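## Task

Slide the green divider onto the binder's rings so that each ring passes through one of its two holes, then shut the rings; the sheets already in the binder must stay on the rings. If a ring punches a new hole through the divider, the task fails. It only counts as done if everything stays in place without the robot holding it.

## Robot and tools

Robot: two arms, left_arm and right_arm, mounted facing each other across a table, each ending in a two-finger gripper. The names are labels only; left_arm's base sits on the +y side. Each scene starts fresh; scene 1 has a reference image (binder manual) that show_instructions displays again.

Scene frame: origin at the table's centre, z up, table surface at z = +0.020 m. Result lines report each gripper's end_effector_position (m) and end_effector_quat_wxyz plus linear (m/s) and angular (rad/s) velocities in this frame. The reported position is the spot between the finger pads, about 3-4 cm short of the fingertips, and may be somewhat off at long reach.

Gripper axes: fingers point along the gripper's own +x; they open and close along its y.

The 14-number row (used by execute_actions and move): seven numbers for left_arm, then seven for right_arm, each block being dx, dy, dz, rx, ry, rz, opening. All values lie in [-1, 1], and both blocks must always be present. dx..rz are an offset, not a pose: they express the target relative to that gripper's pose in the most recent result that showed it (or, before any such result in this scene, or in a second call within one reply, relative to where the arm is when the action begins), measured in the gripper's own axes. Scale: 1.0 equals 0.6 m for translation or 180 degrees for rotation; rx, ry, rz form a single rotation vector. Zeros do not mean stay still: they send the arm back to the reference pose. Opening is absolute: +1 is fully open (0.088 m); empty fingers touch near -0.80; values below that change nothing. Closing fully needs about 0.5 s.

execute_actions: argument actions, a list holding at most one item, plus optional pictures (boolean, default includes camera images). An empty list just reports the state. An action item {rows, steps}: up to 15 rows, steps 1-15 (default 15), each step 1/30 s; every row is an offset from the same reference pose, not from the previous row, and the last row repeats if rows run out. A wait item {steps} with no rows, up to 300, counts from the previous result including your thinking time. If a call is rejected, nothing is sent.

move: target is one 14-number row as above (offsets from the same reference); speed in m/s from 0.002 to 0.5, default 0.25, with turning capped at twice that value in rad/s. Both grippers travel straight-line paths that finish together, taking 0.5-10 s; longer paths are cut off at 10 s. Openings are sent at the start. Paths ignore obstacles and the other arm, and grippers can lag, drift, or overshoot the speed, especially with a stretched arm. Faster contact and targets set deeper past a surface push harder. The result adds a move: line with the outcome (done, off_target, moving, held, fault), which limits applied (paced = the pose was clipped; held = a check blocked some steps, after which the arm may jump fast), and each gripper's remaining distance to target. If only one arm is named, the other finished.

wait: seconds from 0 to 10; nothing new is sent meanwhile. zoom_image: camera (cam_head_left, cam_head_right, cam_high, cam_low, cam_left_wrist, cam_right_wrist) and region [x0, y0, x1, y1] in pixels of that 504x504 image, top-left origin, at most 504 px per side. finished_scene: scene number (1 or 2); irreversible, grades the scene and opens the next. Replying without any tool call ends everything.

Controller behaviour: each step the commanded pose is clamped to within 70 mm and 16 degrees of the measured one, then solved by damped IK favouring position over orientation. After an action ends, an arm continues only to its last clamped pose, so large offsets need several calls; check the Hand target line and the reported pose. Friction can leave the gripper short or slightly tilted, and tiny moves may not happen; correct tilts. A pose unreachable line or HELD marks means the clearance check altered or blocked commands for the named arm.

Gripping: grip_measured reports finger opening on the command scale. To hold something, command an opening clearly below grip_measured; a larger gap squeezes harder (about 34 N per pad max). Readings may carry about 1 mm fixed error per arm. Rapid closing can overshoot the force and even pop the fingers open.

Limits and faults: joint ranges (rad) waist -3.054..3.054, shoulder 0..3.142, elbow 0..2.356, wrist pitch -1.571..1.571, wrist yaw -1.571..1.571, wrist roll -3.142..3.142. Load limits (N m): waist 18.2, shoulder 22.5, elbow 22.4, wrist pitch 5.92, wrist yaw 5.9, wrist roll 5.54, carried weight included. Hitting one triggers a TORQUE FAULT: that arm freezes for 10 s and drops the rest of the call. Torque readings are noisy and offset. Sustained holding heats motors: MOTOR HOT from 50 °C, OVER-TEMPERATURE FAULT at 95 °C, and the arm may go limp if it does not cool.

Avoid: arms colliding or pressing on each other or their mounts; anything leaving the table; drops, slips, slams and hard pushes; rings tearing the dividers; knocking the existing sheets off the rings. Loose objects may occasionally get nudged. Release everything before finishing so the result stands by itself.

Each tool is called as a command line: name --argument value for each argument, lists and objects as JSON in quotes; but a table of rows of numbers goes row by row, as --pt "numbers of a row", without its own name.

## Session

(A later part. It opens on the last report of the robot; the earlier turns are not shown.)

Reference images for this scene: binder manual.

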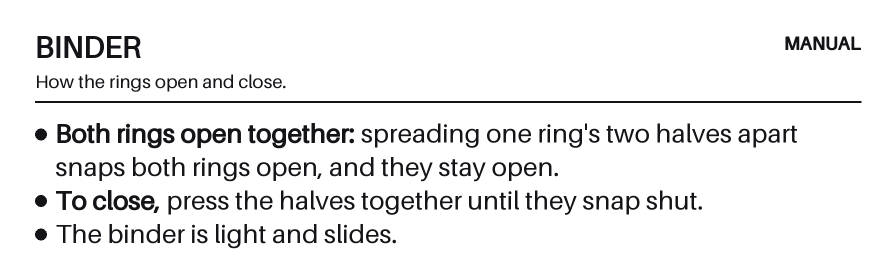

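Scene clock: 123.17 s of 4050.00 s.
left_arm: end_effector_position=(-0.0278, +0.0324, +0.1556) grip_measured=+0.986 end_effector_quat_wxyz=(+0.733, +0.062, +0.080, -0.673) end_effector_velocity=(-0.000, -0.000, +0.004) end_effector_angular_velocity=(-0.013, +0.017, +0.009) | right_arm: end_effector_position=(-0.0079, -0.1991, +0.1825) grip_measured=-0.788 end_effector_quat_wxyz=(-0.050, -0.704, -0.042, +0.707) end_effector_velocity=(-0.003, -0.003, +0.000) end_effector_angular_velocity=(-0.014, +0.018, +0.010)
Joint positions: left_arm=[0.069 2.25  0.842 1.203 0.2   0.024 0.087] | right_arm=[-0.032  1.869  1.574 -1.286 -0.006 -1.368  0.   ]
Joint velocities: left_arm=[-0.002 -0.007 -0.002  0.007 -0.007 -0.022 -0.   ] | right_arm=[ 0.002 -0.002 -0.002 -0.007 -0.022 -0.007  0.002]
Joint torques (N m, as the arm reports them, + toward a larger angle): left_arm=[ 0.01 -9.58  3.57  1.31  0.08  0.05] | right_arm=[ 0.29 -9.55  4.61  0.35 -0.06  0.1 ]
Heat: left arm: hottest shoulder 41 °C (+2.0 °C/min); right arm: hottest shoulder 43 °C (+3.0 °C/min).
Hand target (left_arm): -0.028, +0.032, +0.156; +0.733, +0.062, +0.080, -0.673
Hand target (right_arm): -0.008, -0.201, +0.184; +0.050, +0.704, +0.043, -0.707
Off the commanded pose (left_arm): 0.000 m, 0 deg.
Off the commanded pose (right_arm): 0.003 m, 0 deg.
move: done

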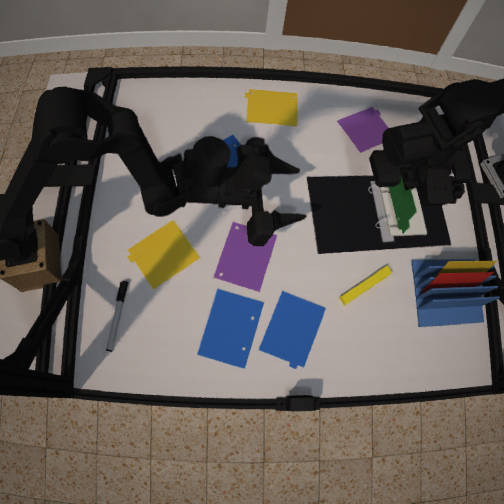

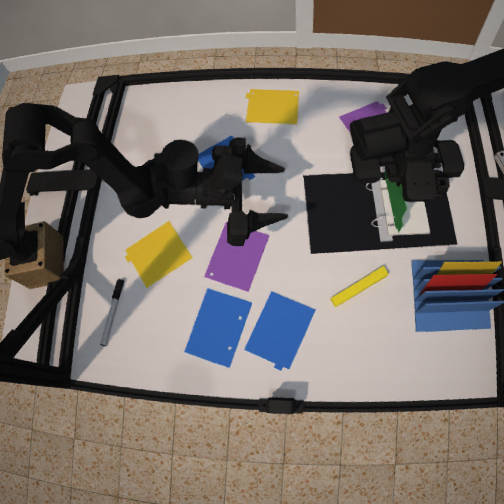

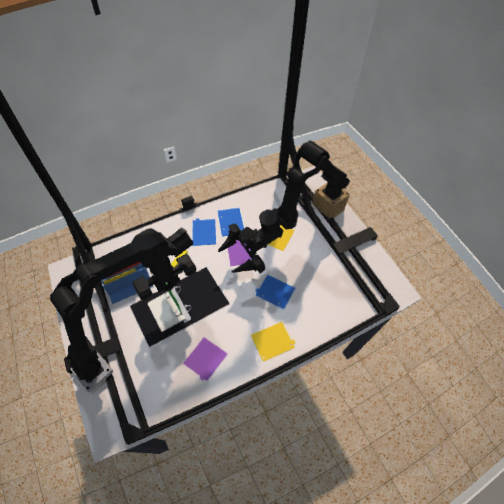

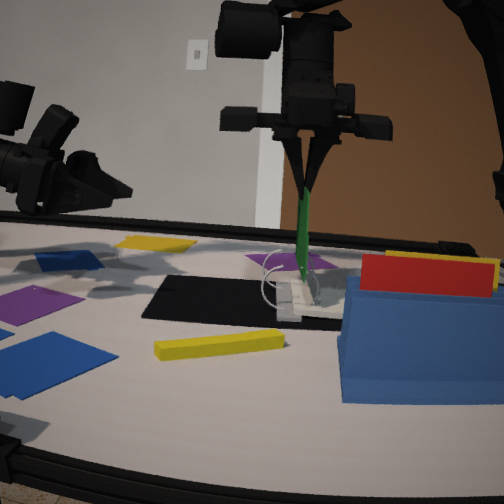

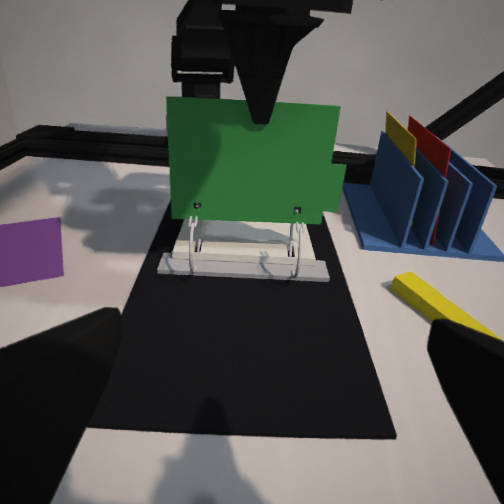

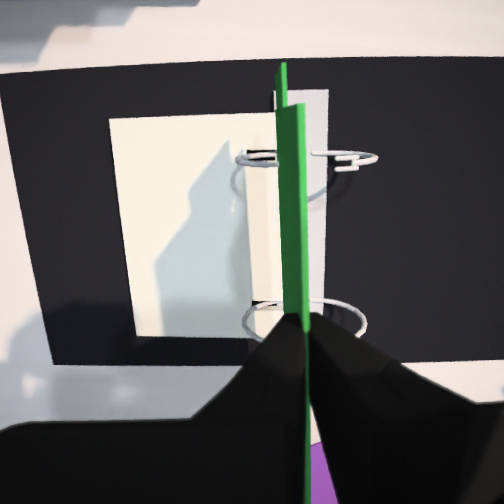

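move --target '[0,0,0,0,0,0,1,0.003,0.014,0.001,0.007,0,0,-1]' --speed 0.008

zoom_image --camera "cam_left_wrist" --region '[180,180,320,250]'

zoom_image --camera "cam_low" --region '[250,230,340,320]'

Scene clock: 128.60 s of 4050.00 s.
left_arm: end_effector_position=(-0.0278, +0.0325, +0.1552) grip_measured=+0.986 end_effector_quat_wxyz=(+0.733, +0.062, +0.081, -0.673) end_effector_velocity=(-0.001, +0.001, -0.004) end_effector_angular_velocity=(+0.021, +0.012, +0.006) | right_arm: end_effector_position=(-0.0074, -0.2051, +0.1796) grip_measured=-0.786 end_effector_quat_wxyz=(-0.043, -0.705, -0.033, +0.707) end_effector_velocity=(+0.002, -0.005, +0.000) end_effector_angular_velocity=(-0.018, -0.014, +0.010)
Joint positions: left_arm=[0.069 2.251 0.841 1.202 0.2   0.024 0.087] | right_arm=[-0.028  1.849  1.536 -1.271 -0.006 -1.342  0.   ]
Joint velocities: left_arm=[-0.002 -0.002 -0.002 -0.022 -0.007 -0.007 -0.   ] | right_arm=[ 0.002 -0.002 -0.002 -0.022  0.007 -0.007  0.002]
Joint torques (N m, as the arm reports them, + toward a larger angle): left_arm=[ 0.01 -9.58  3.56  1.31  0.07  0.05] | right_arm=[ 0.27 -9.45  4.48  0.32 -0.06  0.1 ]
Heat: left arm: hottest shoulder 41 °C (+2.0 °C/min); right arm: hottest shoulder 44 °C (+4.1 °C/min).
Hand target (left_arm): -0.028, +0.032, +0.155; +0.733, +0.062, +0.080, -0.673
Hand target (right_arm): -0.007, -0.207, +0.181; +0.043, +0.705, +0.034, -0.707
Off the commanded pose (left_arm): 0.000 m, 0 deg.
Off the commanded pose (right_arm): 0.003 m, 0 deg.
move: done

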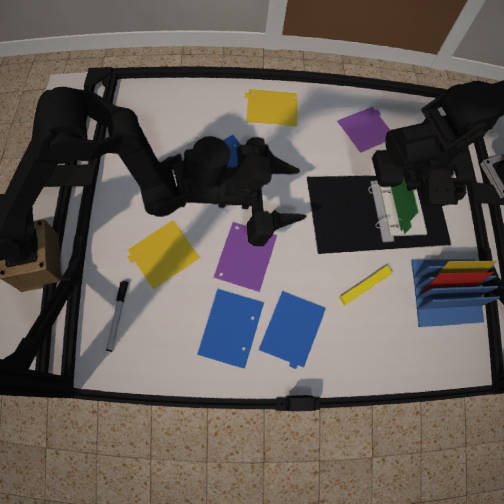

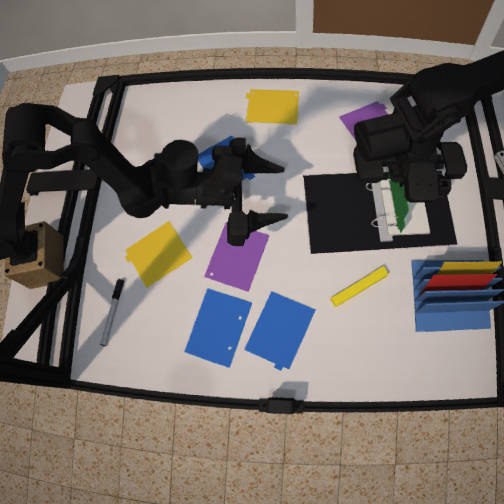

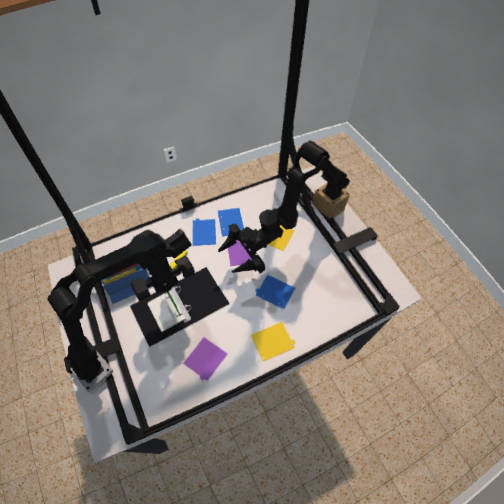

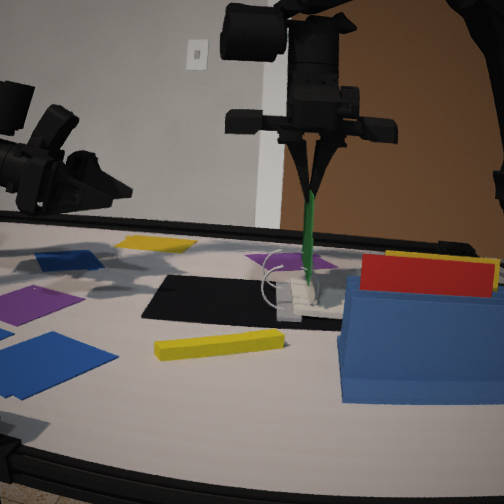

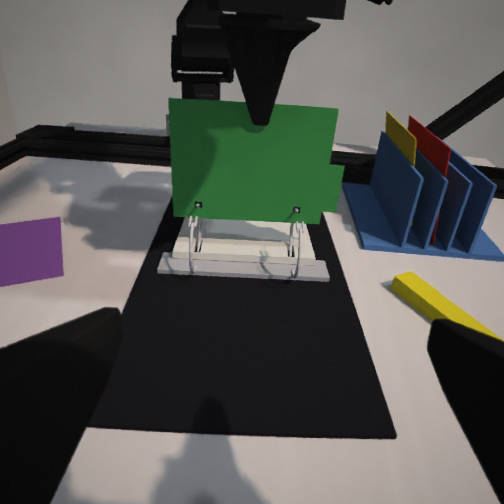

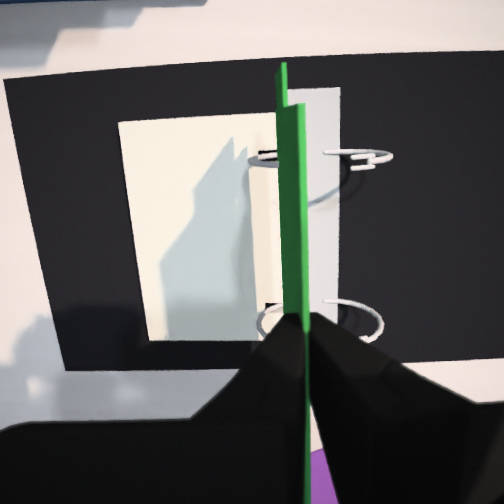

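Region (180, 180, 320, 250) of cam_left_wrist's 504x504 image, scaled by 3.600, with more detail than that image has.

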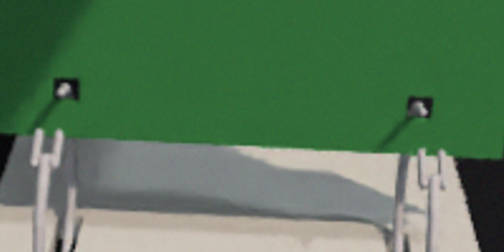

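Region (250, 230, 340, 320) of cam_low's 504x504 image, scaled by 5.600, with more detail than that image has.

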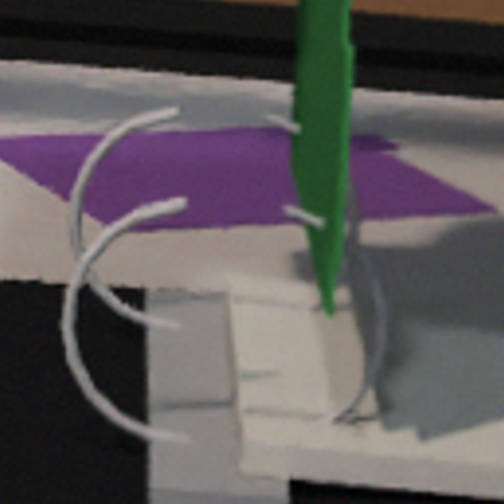

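Both threaded. Loosen and pivot.

move --target '[0,0,0,0,0,0,1,0.024,0.078,0,0,0,-0.11,-0.7]' --speed 0.04

zoom_image --camera "cam_low" --region '[240,150,420,330]'

Scene clock: 137.33 s of 4050.00 s.
left_arm: end_effector_position=(-0.0278, +0.0325, +0.1552) grip_measured=+0.986 end_effector_quat_wxyz=(+0.733, +0.062, +0.081, -0.673) end_effector_velocity=(-0.000, +0.001, -0.001) end_effector_angular_velocity=(+0.007, +0.008, +0.006) | right_arm: end_effector_position=(-0.0027, -0.2494, +0.1650) grip_measured=-0.700 end_effector_quat_wxyz=(+0.078, -0.689, -0.154, +0.704) end_effector_velocity=(+0.003, -0.006, -0.002) end_effector_angular_velocity=(-0.017, -0.018, +0.007)
Joint positions: left_arm=[0.069 2.251 0.841 1.202 0.2   0.024 0.087] | right_arm=[ 0.059  1.431  0.983 -0.806  0.098 -1.272  0.005]
Joint velocities: left_arm=[-0.002 -0.002 -0.002 -0.007 -0.007 -0.007 -0.   ] | right_arm=[ 0.002 -0.007 -0.007 -0.022  0.007 -0.007 -0.   ]
Joint torques (N m, as the arm reports them, + toward a larger angle): left_arm=[-0.02 -9.6   3.54  1.31  0.07  0.05] | right_arm=[ 0.22 -6.33  4.9   0.99  0.08  0.11]
Heat: left arm: hottest shoulder 41 °C (+1.0 °C/min); right arm: hottest shoulder 43 °C (+3.0 °C/min).
Hand target (left_arm): -0.028, +0.032, +0.155; +0.733, +0.062, +0.080, -0.673
Hand target (right_arm): -0.002, -0.252, +0.164; -0.079, +0.690, +0.155, -0.703
Off the commanded pose (left_arm): 0.000 m, 0 deg.
Off the commanded pose (right_arm): 0.003 m, 0 deg.
move: done

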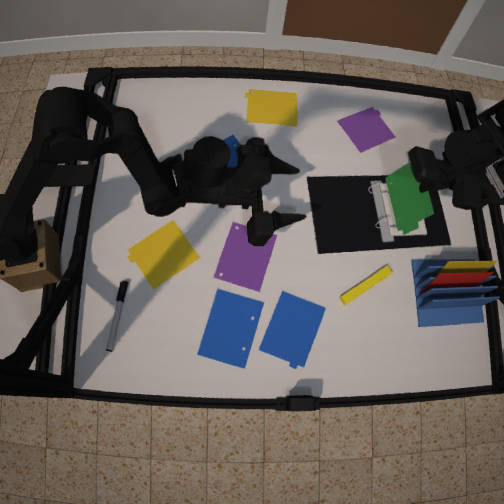

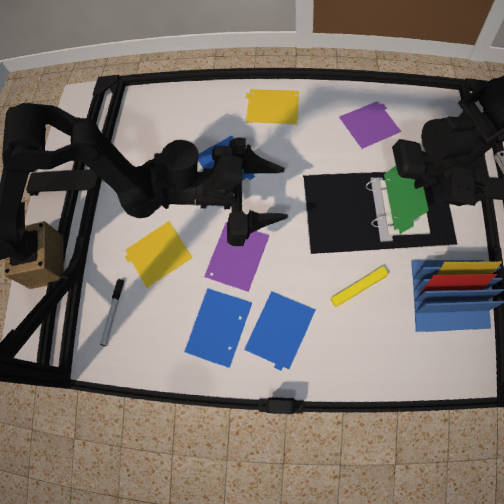

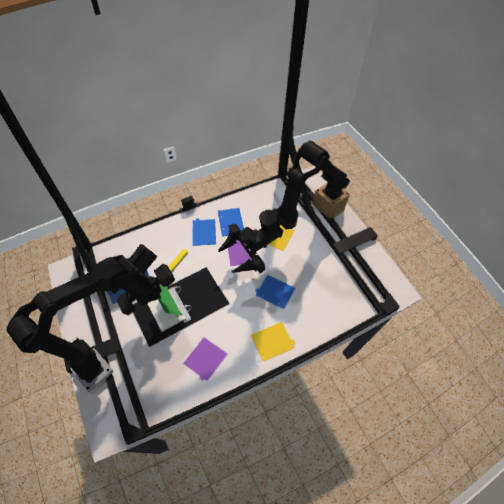

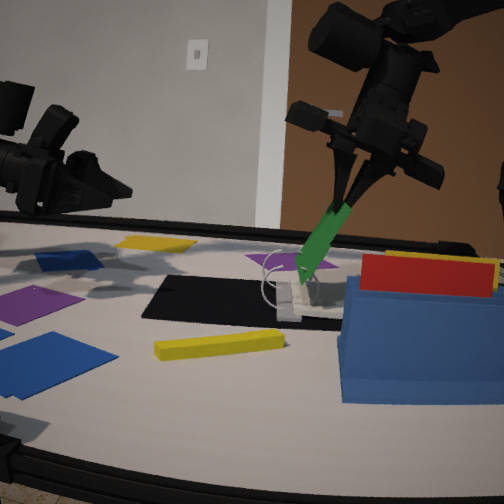

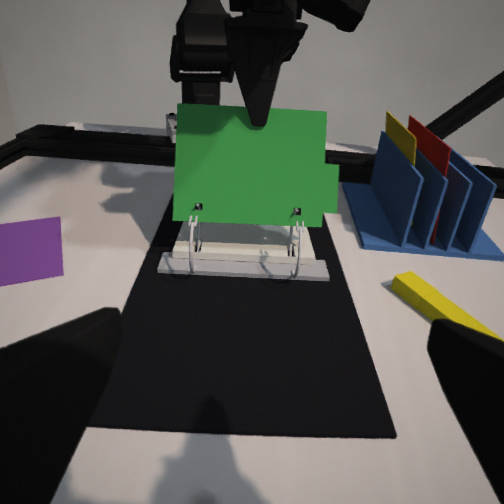

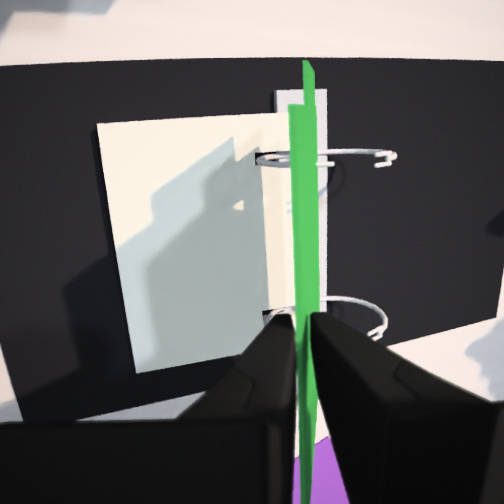

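Region (240, 150, 420, 330) of cam_low's 504x504 image, scaled by 2.800, with more detail than that image has.

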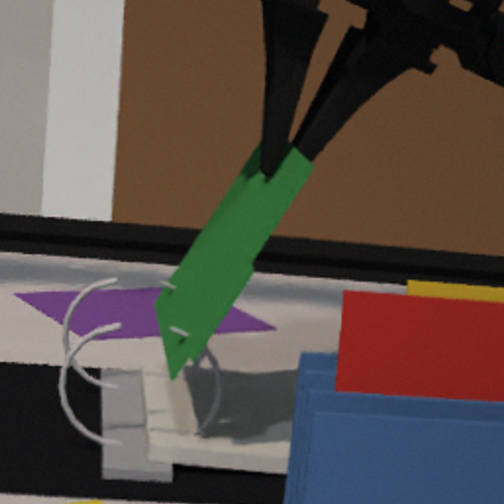

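move --target '[0,0,0,0,0,0,1,0,-0.004,0,0,0,0,-0.77]' --speed 0.01

zoom_image --camera "cam_low" --region '[240,150,420,330]'

zoom_image --camera "cam_left_wrist" --region '[180,180,320,250]'

Scene clock: 141.93 s of 4050.00 s.
left_arm: end_effector_position=(-0.0278, +0.0325, +0.1550) grip_measured=+0.986 end_effector_quat_wxyz=(+0.733, +0.062, +0.081, -0.673) end_effector_velocity=(-0.000, +0.001, -0.002) end_effector_angular_velocity=(+0.015, +0.025, +0.009) | right_arm: end_effector_position=(-0.0025, -0.2494, +0.1652) grip_measured=-0.768 end_effector_quat_wxyz=(+0.078, -0.689, -0.155, +0.703) end_effector_velocity=(+0.001, +0.001, +0.001) end_effector_angular_velocity=(+0.010, -0.006, +0.002)
Joint positions: left_arm=[0.069 2.251 0.841 1.202 0.2   0.024 0.087] | right_arm=[ 0.059  1.431  0.983 -0.807  0.099 -1.272  0.001]
Joint velocities: left_arm=[-0.002 -0.007 -0.002 -0.022 -0.007 -0.022 -0.   ] | right_arm=[-0.002 -0.002 -0.002  0.007  0.007 -0.007 -0.   ]
Joint torques (N m, as the arm reports them, + toward a larger angle): left_arm=[-0.01 -9.55  3.57  1.31  0.08  0.04] | right_arm=[-0.23 -4.45  7.12  0.73 -0.05 -0.01]
Heat: left arm: hottest shoulder 41 °C (+1.0 °C/min); right arm: hottest shoulder 42 °C (+2.0 °C/min).
Hand target (left_arm): -0.028, +0.033, +0.155; +0.733, +0.062, +0.081, -0.673
Hand target (right_arm): -0.003, -0.247, +0.166; -0.078, +0.689, +0.154, -0.704
Off the commanded pose (left_arm): 0.000 m, 0 deg.
Off the commanded pose (right_arm): 0.002 m, 0 deg.
After step 90, 0.90 s passed at rest.
move: done

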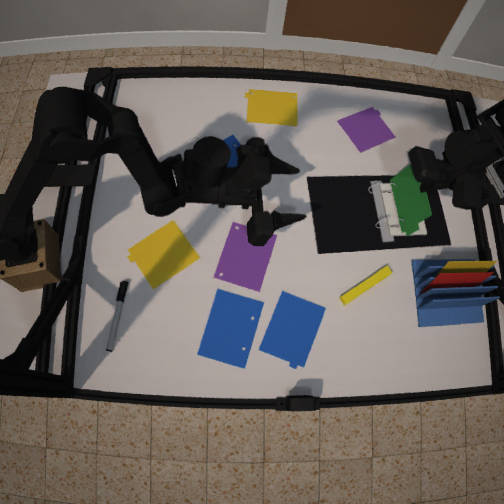

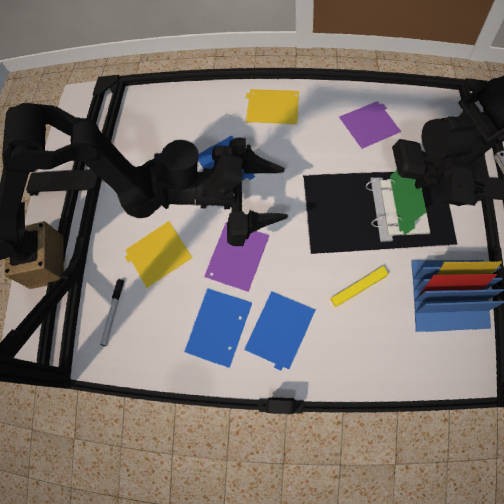

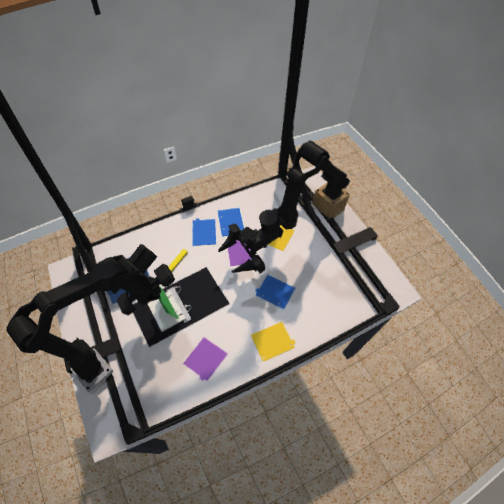

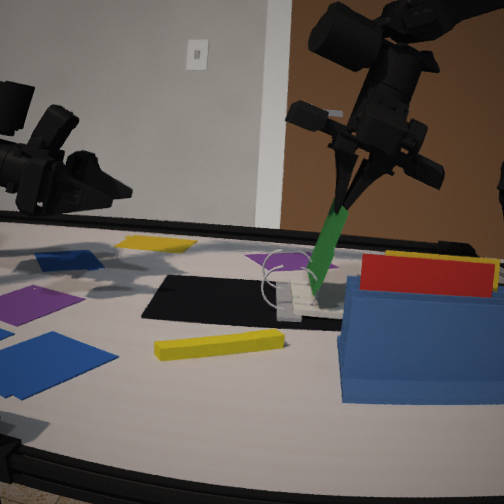

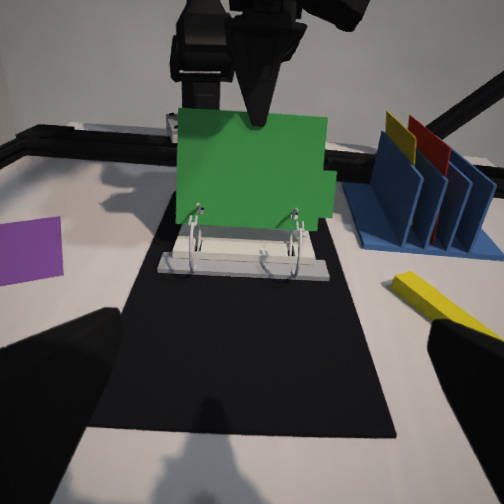

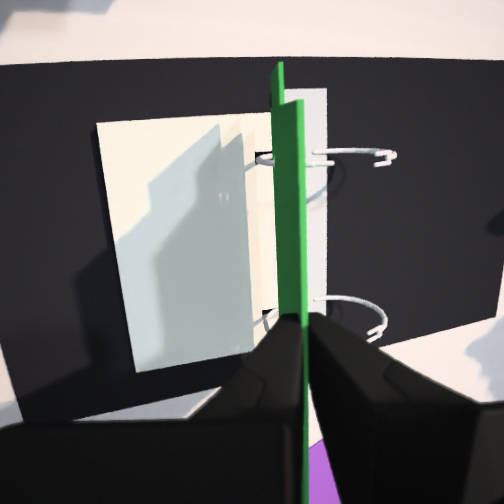

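Region (240, 150, 420, 330) of cam_low's 504x504 image, scaled by 2.800, with more detail than that image has.

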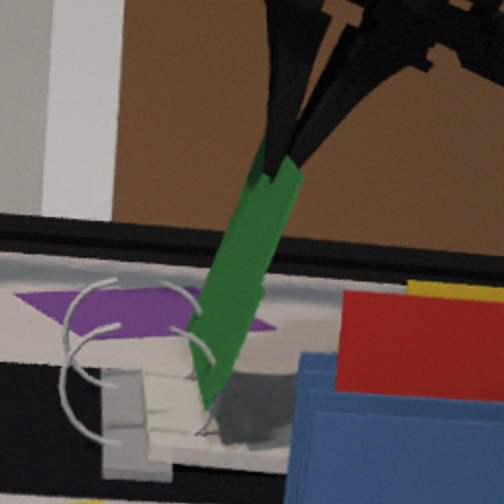

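Region (180, 180, 320, 250) of cam_left_wrist's 504x504 image, scaled by 3.600, with more detail than that image has.

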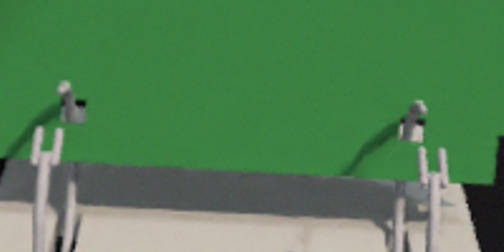

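move --target '[0,0,0,0,0,0,1,0.06,0.06,-0.015,0,0,-0.06,-0.55]' --speed 0.04

Scene clock: 147.13 s of 4050.00 s.
left_arm: end_effector_position=(-0.0278, +0.0325, +0.1550) grip_measured=+0.986 end_effector_quat_wxyz=(+0.733, +0.062, +0.081, -0.673) end_effector_velocity=(+0.002, +0.000, +0.001) end_effector_angular_velocity=(+0.004, -0.011, +0.018) | right_arm: end_effector_position=(+0.0082, -0.2682, +0.1197) grip_measured=-0.550 end_effector_quat_wxyz=(+0.143, -0.672, -0.219, +0.693) end_effector_velocity=(+0.001, -0.005, -0.003) end_effector_angular_velocity=(-0.028, +0.004, +0.009)
Joint positions: left_arm=[0.069 2.251 0.841 1.202 0.2   0.024 0.087] | right_arm=[ 0.088  1.278  0.609 -0.407  0.166 -1.27   0.012]
Joint velocities: left_arm=[-0.002 -0.007 -0.002 -0.007 -0.022  0.007 -0.   ] | right_arm=[-0.007 -0.002 -0.002 -0.022 -0.022 -0.007 -0.   ]
Joint torques (N m, as the arm reports them, + toward a larger angle): left_arm=[ 0.   -9.58  3.58  1.31  0.08  0.05] | right_arm=[ 0.28 -4.86  4.99  1.17  0.13  0.14]
Heat: left arm: hottest shoulder 41 °C (+1.0 °C/min); right arm: hottest shoulder 41 °C (+1.0 °C/min).
Hand target (left_arm): -0.028, +0.033, +0.155; +0.733, +0.062, +0.081, -0.673
Hand target (right_arm): +0.009, -0.270, +0.119; -0.144, +0.672, +0.219, -0.693
Off the commanded pose (left_arm): 0.000 m, 0 deg.
Off the commanded pose (right_arm): 0.003 m, 0 deg.
move: done

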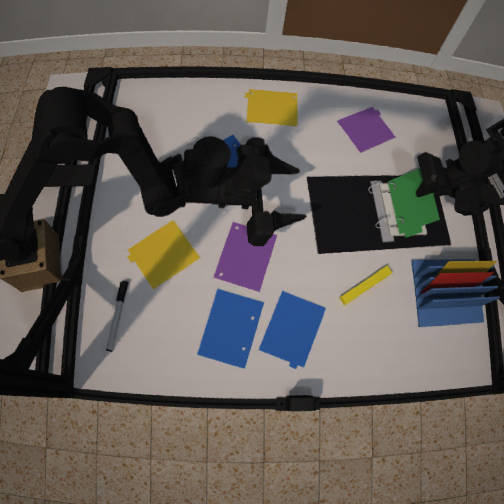

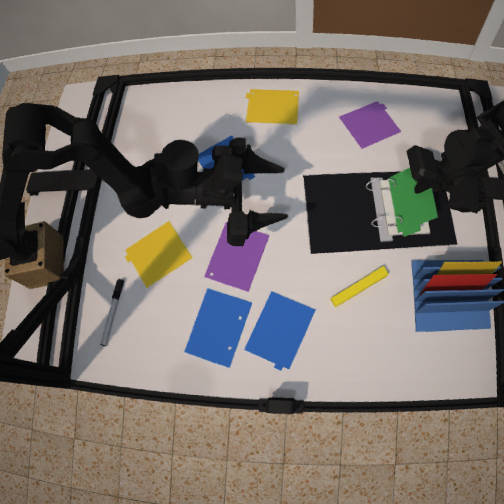

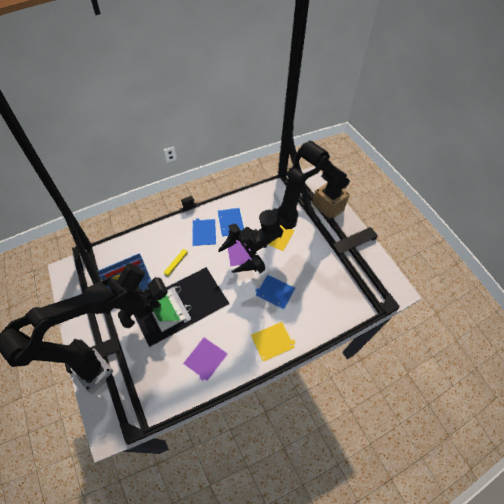

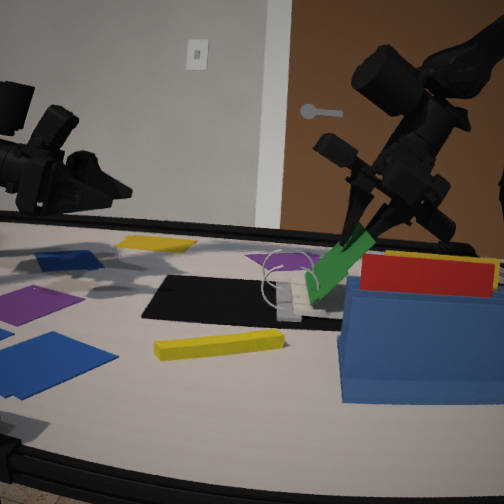

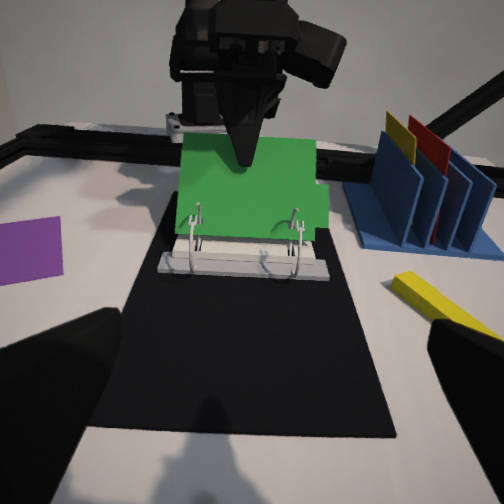

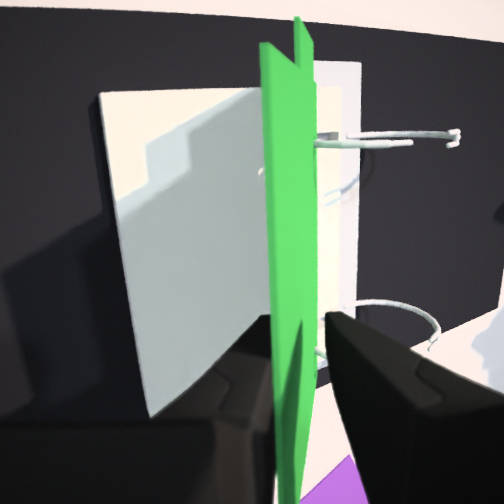

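execute_actions --actions '[{"rows":[[0,0,0,0,0,0,1,0.002,0,0,0,0,0,-0.5],[0,0,0,0,0,0,1,0.004,0,0,0,0,0,-0.45],[0,0,0,0,0,0,1,0.006,0,0,0,0,0,-0.4],[0,0,0,0,0,0,1,0.008,0.002,0,0,0,0,-0.34],[0,0,0,0,0,0,1,0.01,0.004,0,0,0,0,-0.28],[0,0,0,0,0,0,1,0.012,0.006,0,0,0,0,-0.22],[0,0,0,0,0,0,1,0.014,0.008,0,0,0,0,-0.16],[0,0,0,0,0,0,1,0.016,0.01,0,0,0,0,-0.1],[0,0,0,0,0,0,1,0.018,0.012,0,0,0,0,-0.04],[0,0,0,0,0,0,1,0.02,0.014,0,0,0,0,0.02],[0,0,0,0,0,0,1,0.02,0.015,0,0,0,0,0.1],[0,0,0,0,0,0,1,0.02,0.015,0,0,0,0,0.2]]}]' --pictures false

move --target '[0,0,0,0,0,0,1,0,0.012,0,0,0,0,1]' --speed 0.02

Scene clock: 154.23 s of 4050.00 s.
left_arm: end_effector_position=(-0.0278, +0.0326, +0.1548) grip_measured=+0.986 end_effector_quat_wxyz=(+0.733, +0.062, +0.081, -0.673) end_effector_velocity=(+0.002, +0.000, +0.002) end_effector_angular_velocity=(-0.005, -0.014, +0.018) | right_arm: end_effector_position=(+0.0079, -0.2677, +0.1092) grip_measured=+0.154 end_effector_quat_wxyz=(+0.147, -0.669, -0.222, +0.693) end_effector_velocity=(+0.002, +0.000, -0.005) end_effector_angular_velocity=(+0.010, -0.006, +0.000)
Joint positions: left_arm=[0.069 2.251 0.841 1.202 0.2   0.024 0.087] | right_arm=[ 0.088  1.298  0.57  -0.338  0.166 -1.27   0.047]
Joint velocities: left_arm=[-0.002 -0.002 -0.002  0.007 -0.022  0.007 -0.   ] | right_arm=[-0.002  0.007 -0.022  0.037  0.007 -0.007  0.028]
Joint torques (N m, as the arm reports them, + toward a larger angle): left_arm=[ 0.02 -9.58  3.54  1.3   0.07  0.05] | right_arm=[ 0.36 -3.55  4.88  1.28  0.08  0.13]
Heat: left arm: hottest shoulder 42 °C (+2.0 °C/min); right arm: hottest shoulder 40 °C (-1.0 °C/min).
Hand target (left_arm): -0.028, +0.033, +0.155; +0.733, +0.062, +0.081, -0.673
Hand target (right_arm): +0.008, -0.270, +0.105; -0.144, +0.672, +0.219, -0.693
Off the commanded pose (left_arm): 0.000 m, 0 deg.
Off the commanded pose (right_arm): 0.005 m, 1 deg.
Steps of this call (steps 1 to 90: nothing new was sent; then 3.60 s passed at rest; steps 91 to 105: all 15 steps of this action). Readings (end_effector_position):
91: left_arm (-0.0278, +0.0326, +0.1548) | right_arm (+0.0081, -0.2680, +0.1199)
92: left_arm (-0.0278, +0.0326, +0.1548) | right_arm (+0.0080, -0.2676, +0.1200)
94: left_arm (-0.0278, +0.0326, +0.1548) | right_arm (+0.0072, -0.2661, +0.1203)
98: left_arm (-0.0278, +0.0326, +0.1548) | right_arm (+0.0066, -0.2648, +0.1177)
105: the state above

Scene clock: 155.27 s of 4050.00 s.
left_arm: end_effector_position=(-0.0278, +0.0326, +0.1548) grip_measured=+0.986 end_effector_quat_wxyz=(+0.733, +0.062, +0.081, -0.673) end_effector_velocity=(-0.001, +0.001, -0.004) end_effector_angular_velocity=(+0.020, +0.026, +0.009) | right_arm: end_effector_position=(+0.0076, -0.2713, +0.1067) grip_measured=+0.999 end_effector_quat_wxyz=(+0.148, -0.668, -0.223, +0.694) end_effector_velocity=(-0.001, -0.002, -0.001) end_effector_angular_velocity=(-0.011, +0.014, -0.013)
Joint positions: left_arm=[0.069 2.251 0.841 1.202 0.2   0.024 0.087] | right_arm=[ 0.096  1.288  0.551 -0.328  0.169 -1.263  0.088]
Joint velocities: left_arm=[-0.002 -0.002 -0.002 -0.022 -0.007 -0.022 -0.   ] | right_arm=[ 0.002 -0.002 -0.002 -0.007 -0.007  0.022  0.   ]
Joint torques (N m, as the arm reports them, + toward a larger angle): left_arm=[ 0.   -9.57  3.5   1.31  0.08  0.06] | right_arm=[ 0.14 -5.02  4.76  1.23  0.14  0.08]
Heat: left arm: hottest shoulder 42 °C (+2.0 °C/min); right arm: hottest shoulder 39 °C (-2.0 °C/min).
Hand target (left_arm): -0.028, +0.033, +0.155; +0.733, +0.062, +0.081, -0.673
Hand target (right_arm): +0.008, -0.273, +0.106; -0.148, +0.669, +0.223, -0.694
Off the commanded pose (left_arm): 0.000 m, 0 deg.
Off the commanded pose (right_arm): 0.002 m, 0 deg.
move: done

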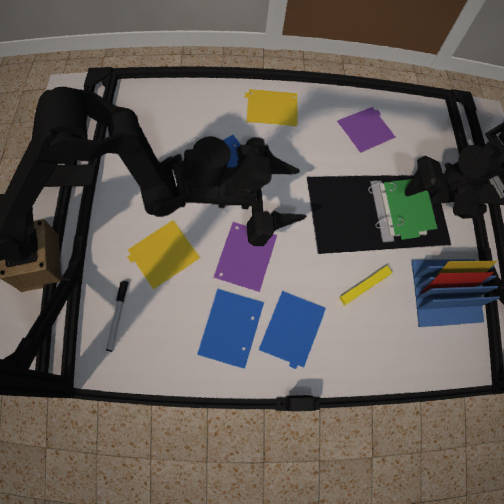

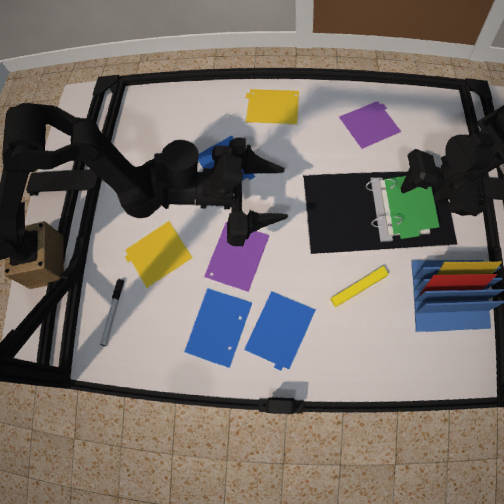

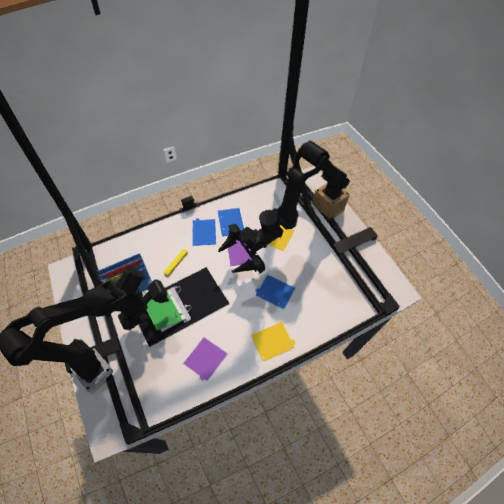

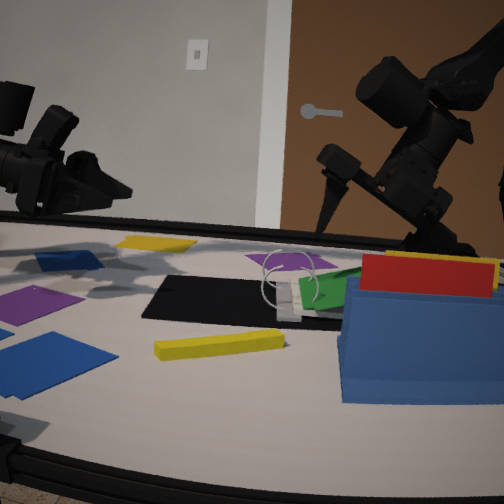

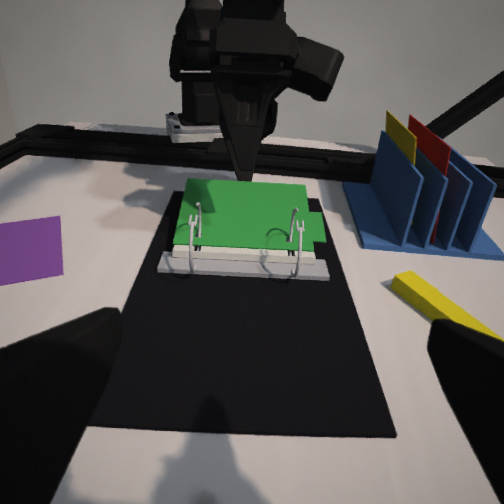

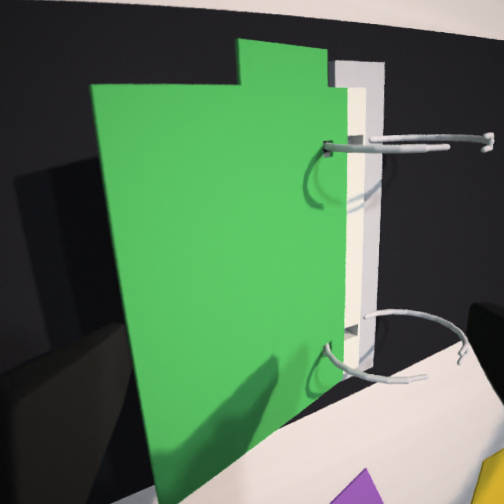

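Still resting on the finger; back off.

move --target '[0,0,0,0,0,0,1,-0.012,0.024,0,0,0,0.02,1]' --speed 0.03

move --target '[0,0,0,0,0,0,1,-0.07,-0.03,0,0,0,0.15,1]' --speed 0.15

Scene clock: 160.20 s of 4050.00 s.
left_arm: end_effector_position=(-0.0279, +0.0327, +0.1547) grip_measured=+0.986 end_effector_quat_wxyz=(+0.733, +0.062, +0.081, -0.673) end_effector_velocity=(+0.004, +0.001, +0.002) end_effector_angular_velocity=(-0.006, +0.001, +0.025) | right_arm: end_effector_position=(+0.0109, -0.2879, +0.1031) grip_measured=+0.999 end_effector_quat_wxyz=(+0.124, -0.678, -0.199, +0.697) end_effector_velocity=(-0.001, +0.001, +0.000) end_effector_angular_velocity=(+0.004, +0.006, +0.007)
Joint positions: left_arm=[0.069 2.251 0.841 1.202 0.2   0.024 0.087] | right_arm=[ 0.107  1.264  0.551 -0.421  0.158 -1.243  0.088]
Joint velocities: left_arm=[ 0.002 -0.002 -0.002  0.007 -0.022 -0.007 -0.   ] | right_arm=[-0.002 -0.002 -0.002  0.007 -0.007 -0.007 -0.   ]
Joint torques (N m, as the arm reports them, + toward a larger angle): left_arm=[ 0.   -9.58  3.54  1.31  0.08  0.04] | right_arm=[ 0.33 -4.59  6.29  0.8  -0.04  0.12]
Heat: left arm: hottest shoulder 42 °C (+2.0 °C/min); right arm: hottest shoulder 39 °C (-3.0 °C/min).
Hand target (left_arm): -0.028, +0.033, +0.155; +0.733, +0.062, +0.081, -0.673
Hand target (right_arm): +0.009, -0.287, +0.106; -0.126, +0.675, +0.202, -0.698
Off the commanded pose (left_arm): 0.000 m, 0 deg.
Off the commanded pose (right_arm): 0.003 m, 1 deg.
After step 90, 0.67 s passed at rest.
move: done

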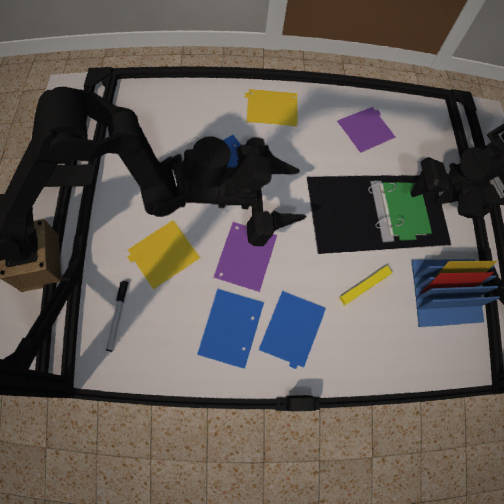

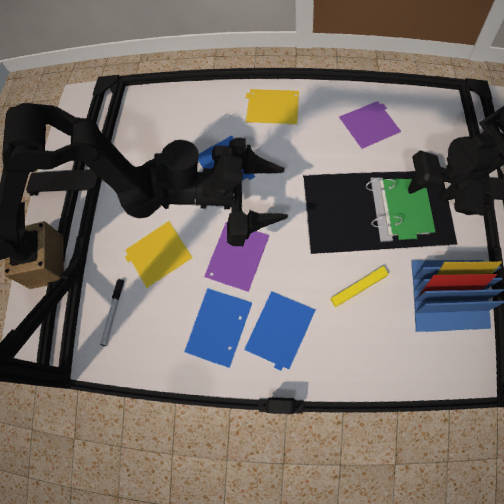

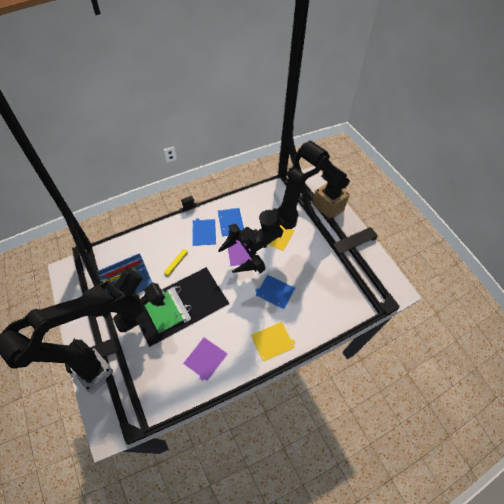

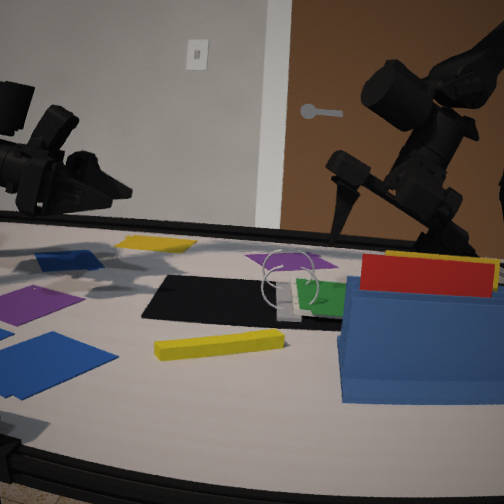

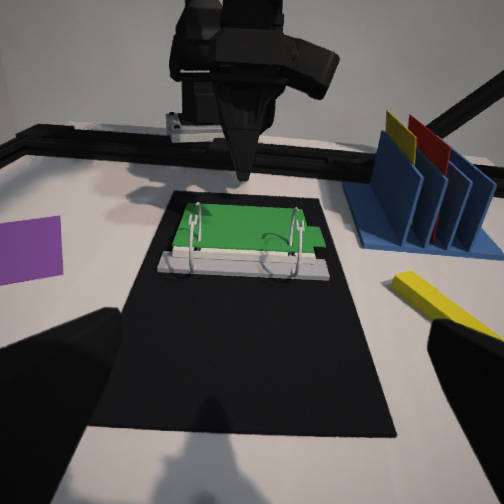

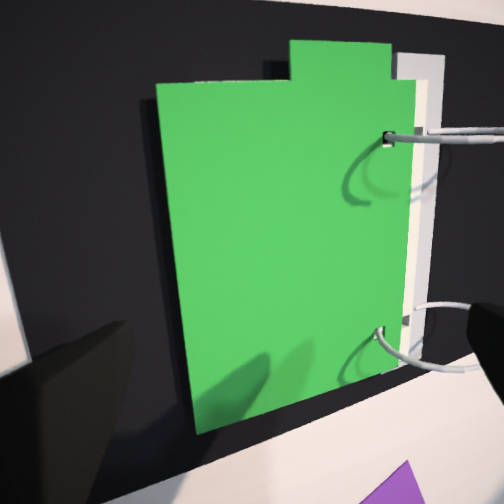

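Scene clock: 162.10 s of 4050.00 s.
left_arm: end_effector_position=(-0.0279, +0.0327, +0.1547) grip_measured=+0.986 end_effector_quat_wxyz=(+0.733, +0.062, +0.081, -0.673) end_effector_velocity=(-0.000, -0.000, +0.002) end_effector_angular_velocity=(-0.007, +0.004, +0.006) | right_arm: end_effector_position=(+0.0116, -0.2930, +0.1496) grip_measured=+0.999 end_effector_quat_wxyz=(-0.040, -0.705, -0.036, +0.707) end_effector_velocity=(+0.001, -0.003, +0.000) end_effector_angular_velocity=(-0.023, -0.001, +0.005)
Joint positions: left_arm=[0.069 2.251 0.841 1.202 0.2   0.024 0.087] | right_arm=[ 0.018  1.526  1.053 -1.103 -0.004 -1.296  0.088]
Joint velocities: left_arm=[-0.002 -0.002 -0.002  0.007 -0.007 -0.007 -0.   ] | right_arm=[-0.002  0.007  0.007 -0.022 -0.007 -0.007 -0.   ]
Joint torques (N m, as the arm reports them, + toward a larger angle): left_arm=[-0.02 -9.57  3.54  1.3   0.08  0.05] | right_arm=[-0.23 -4.35  6.38  0.11 -0.12 -0.01]
Heat: left arm: hottest shoulder 42 °C (+1.0 °C/min); right arm: hottest shoulder 38 °C (-4.0 °C/min).
Hand target (left_arm): -0.028, +0.033, +0.155; +0.733, +0.062, +0.081, -0.673
Hand target (right_arm): +0.011, -0.291, +0.150; +0.041, +0.705, +0.035, -0.707
Off the commanded pose (left_arm): 0.000 m, 0 deg.
Off the commanded pose (right_arm): 0.003 m, 0 deg.
move: done

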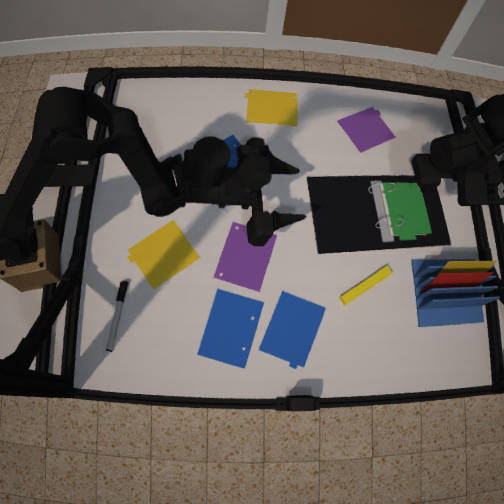

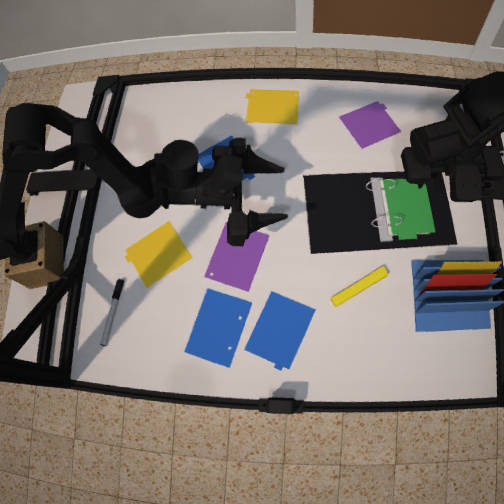

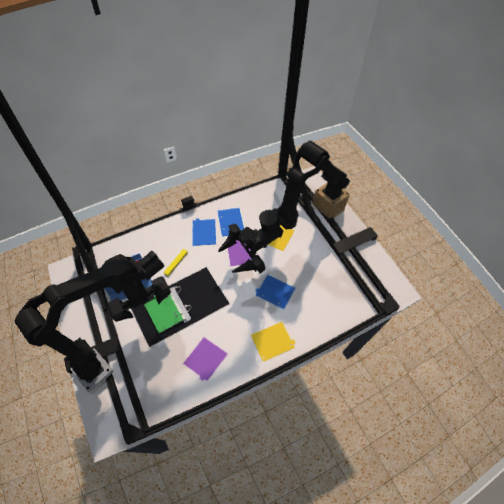

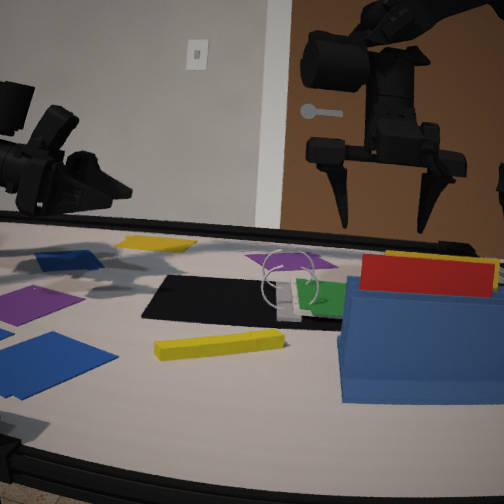

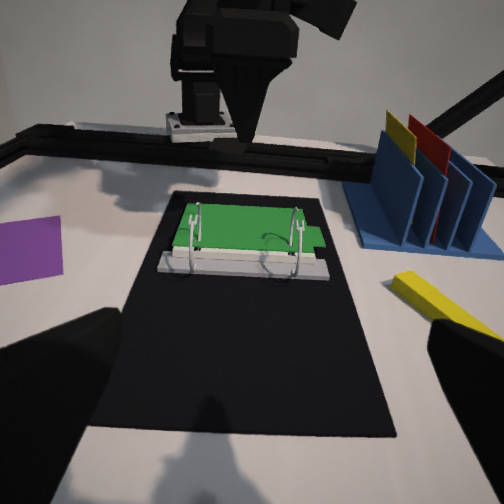

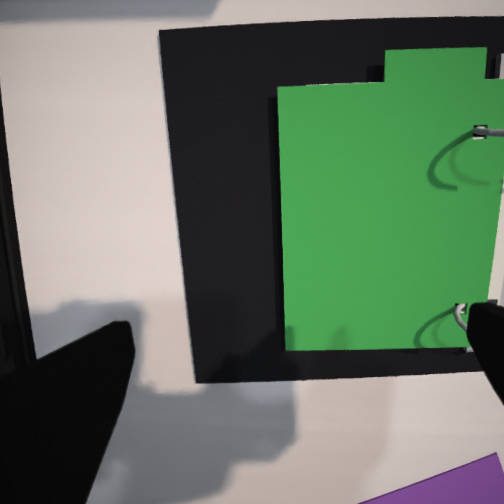

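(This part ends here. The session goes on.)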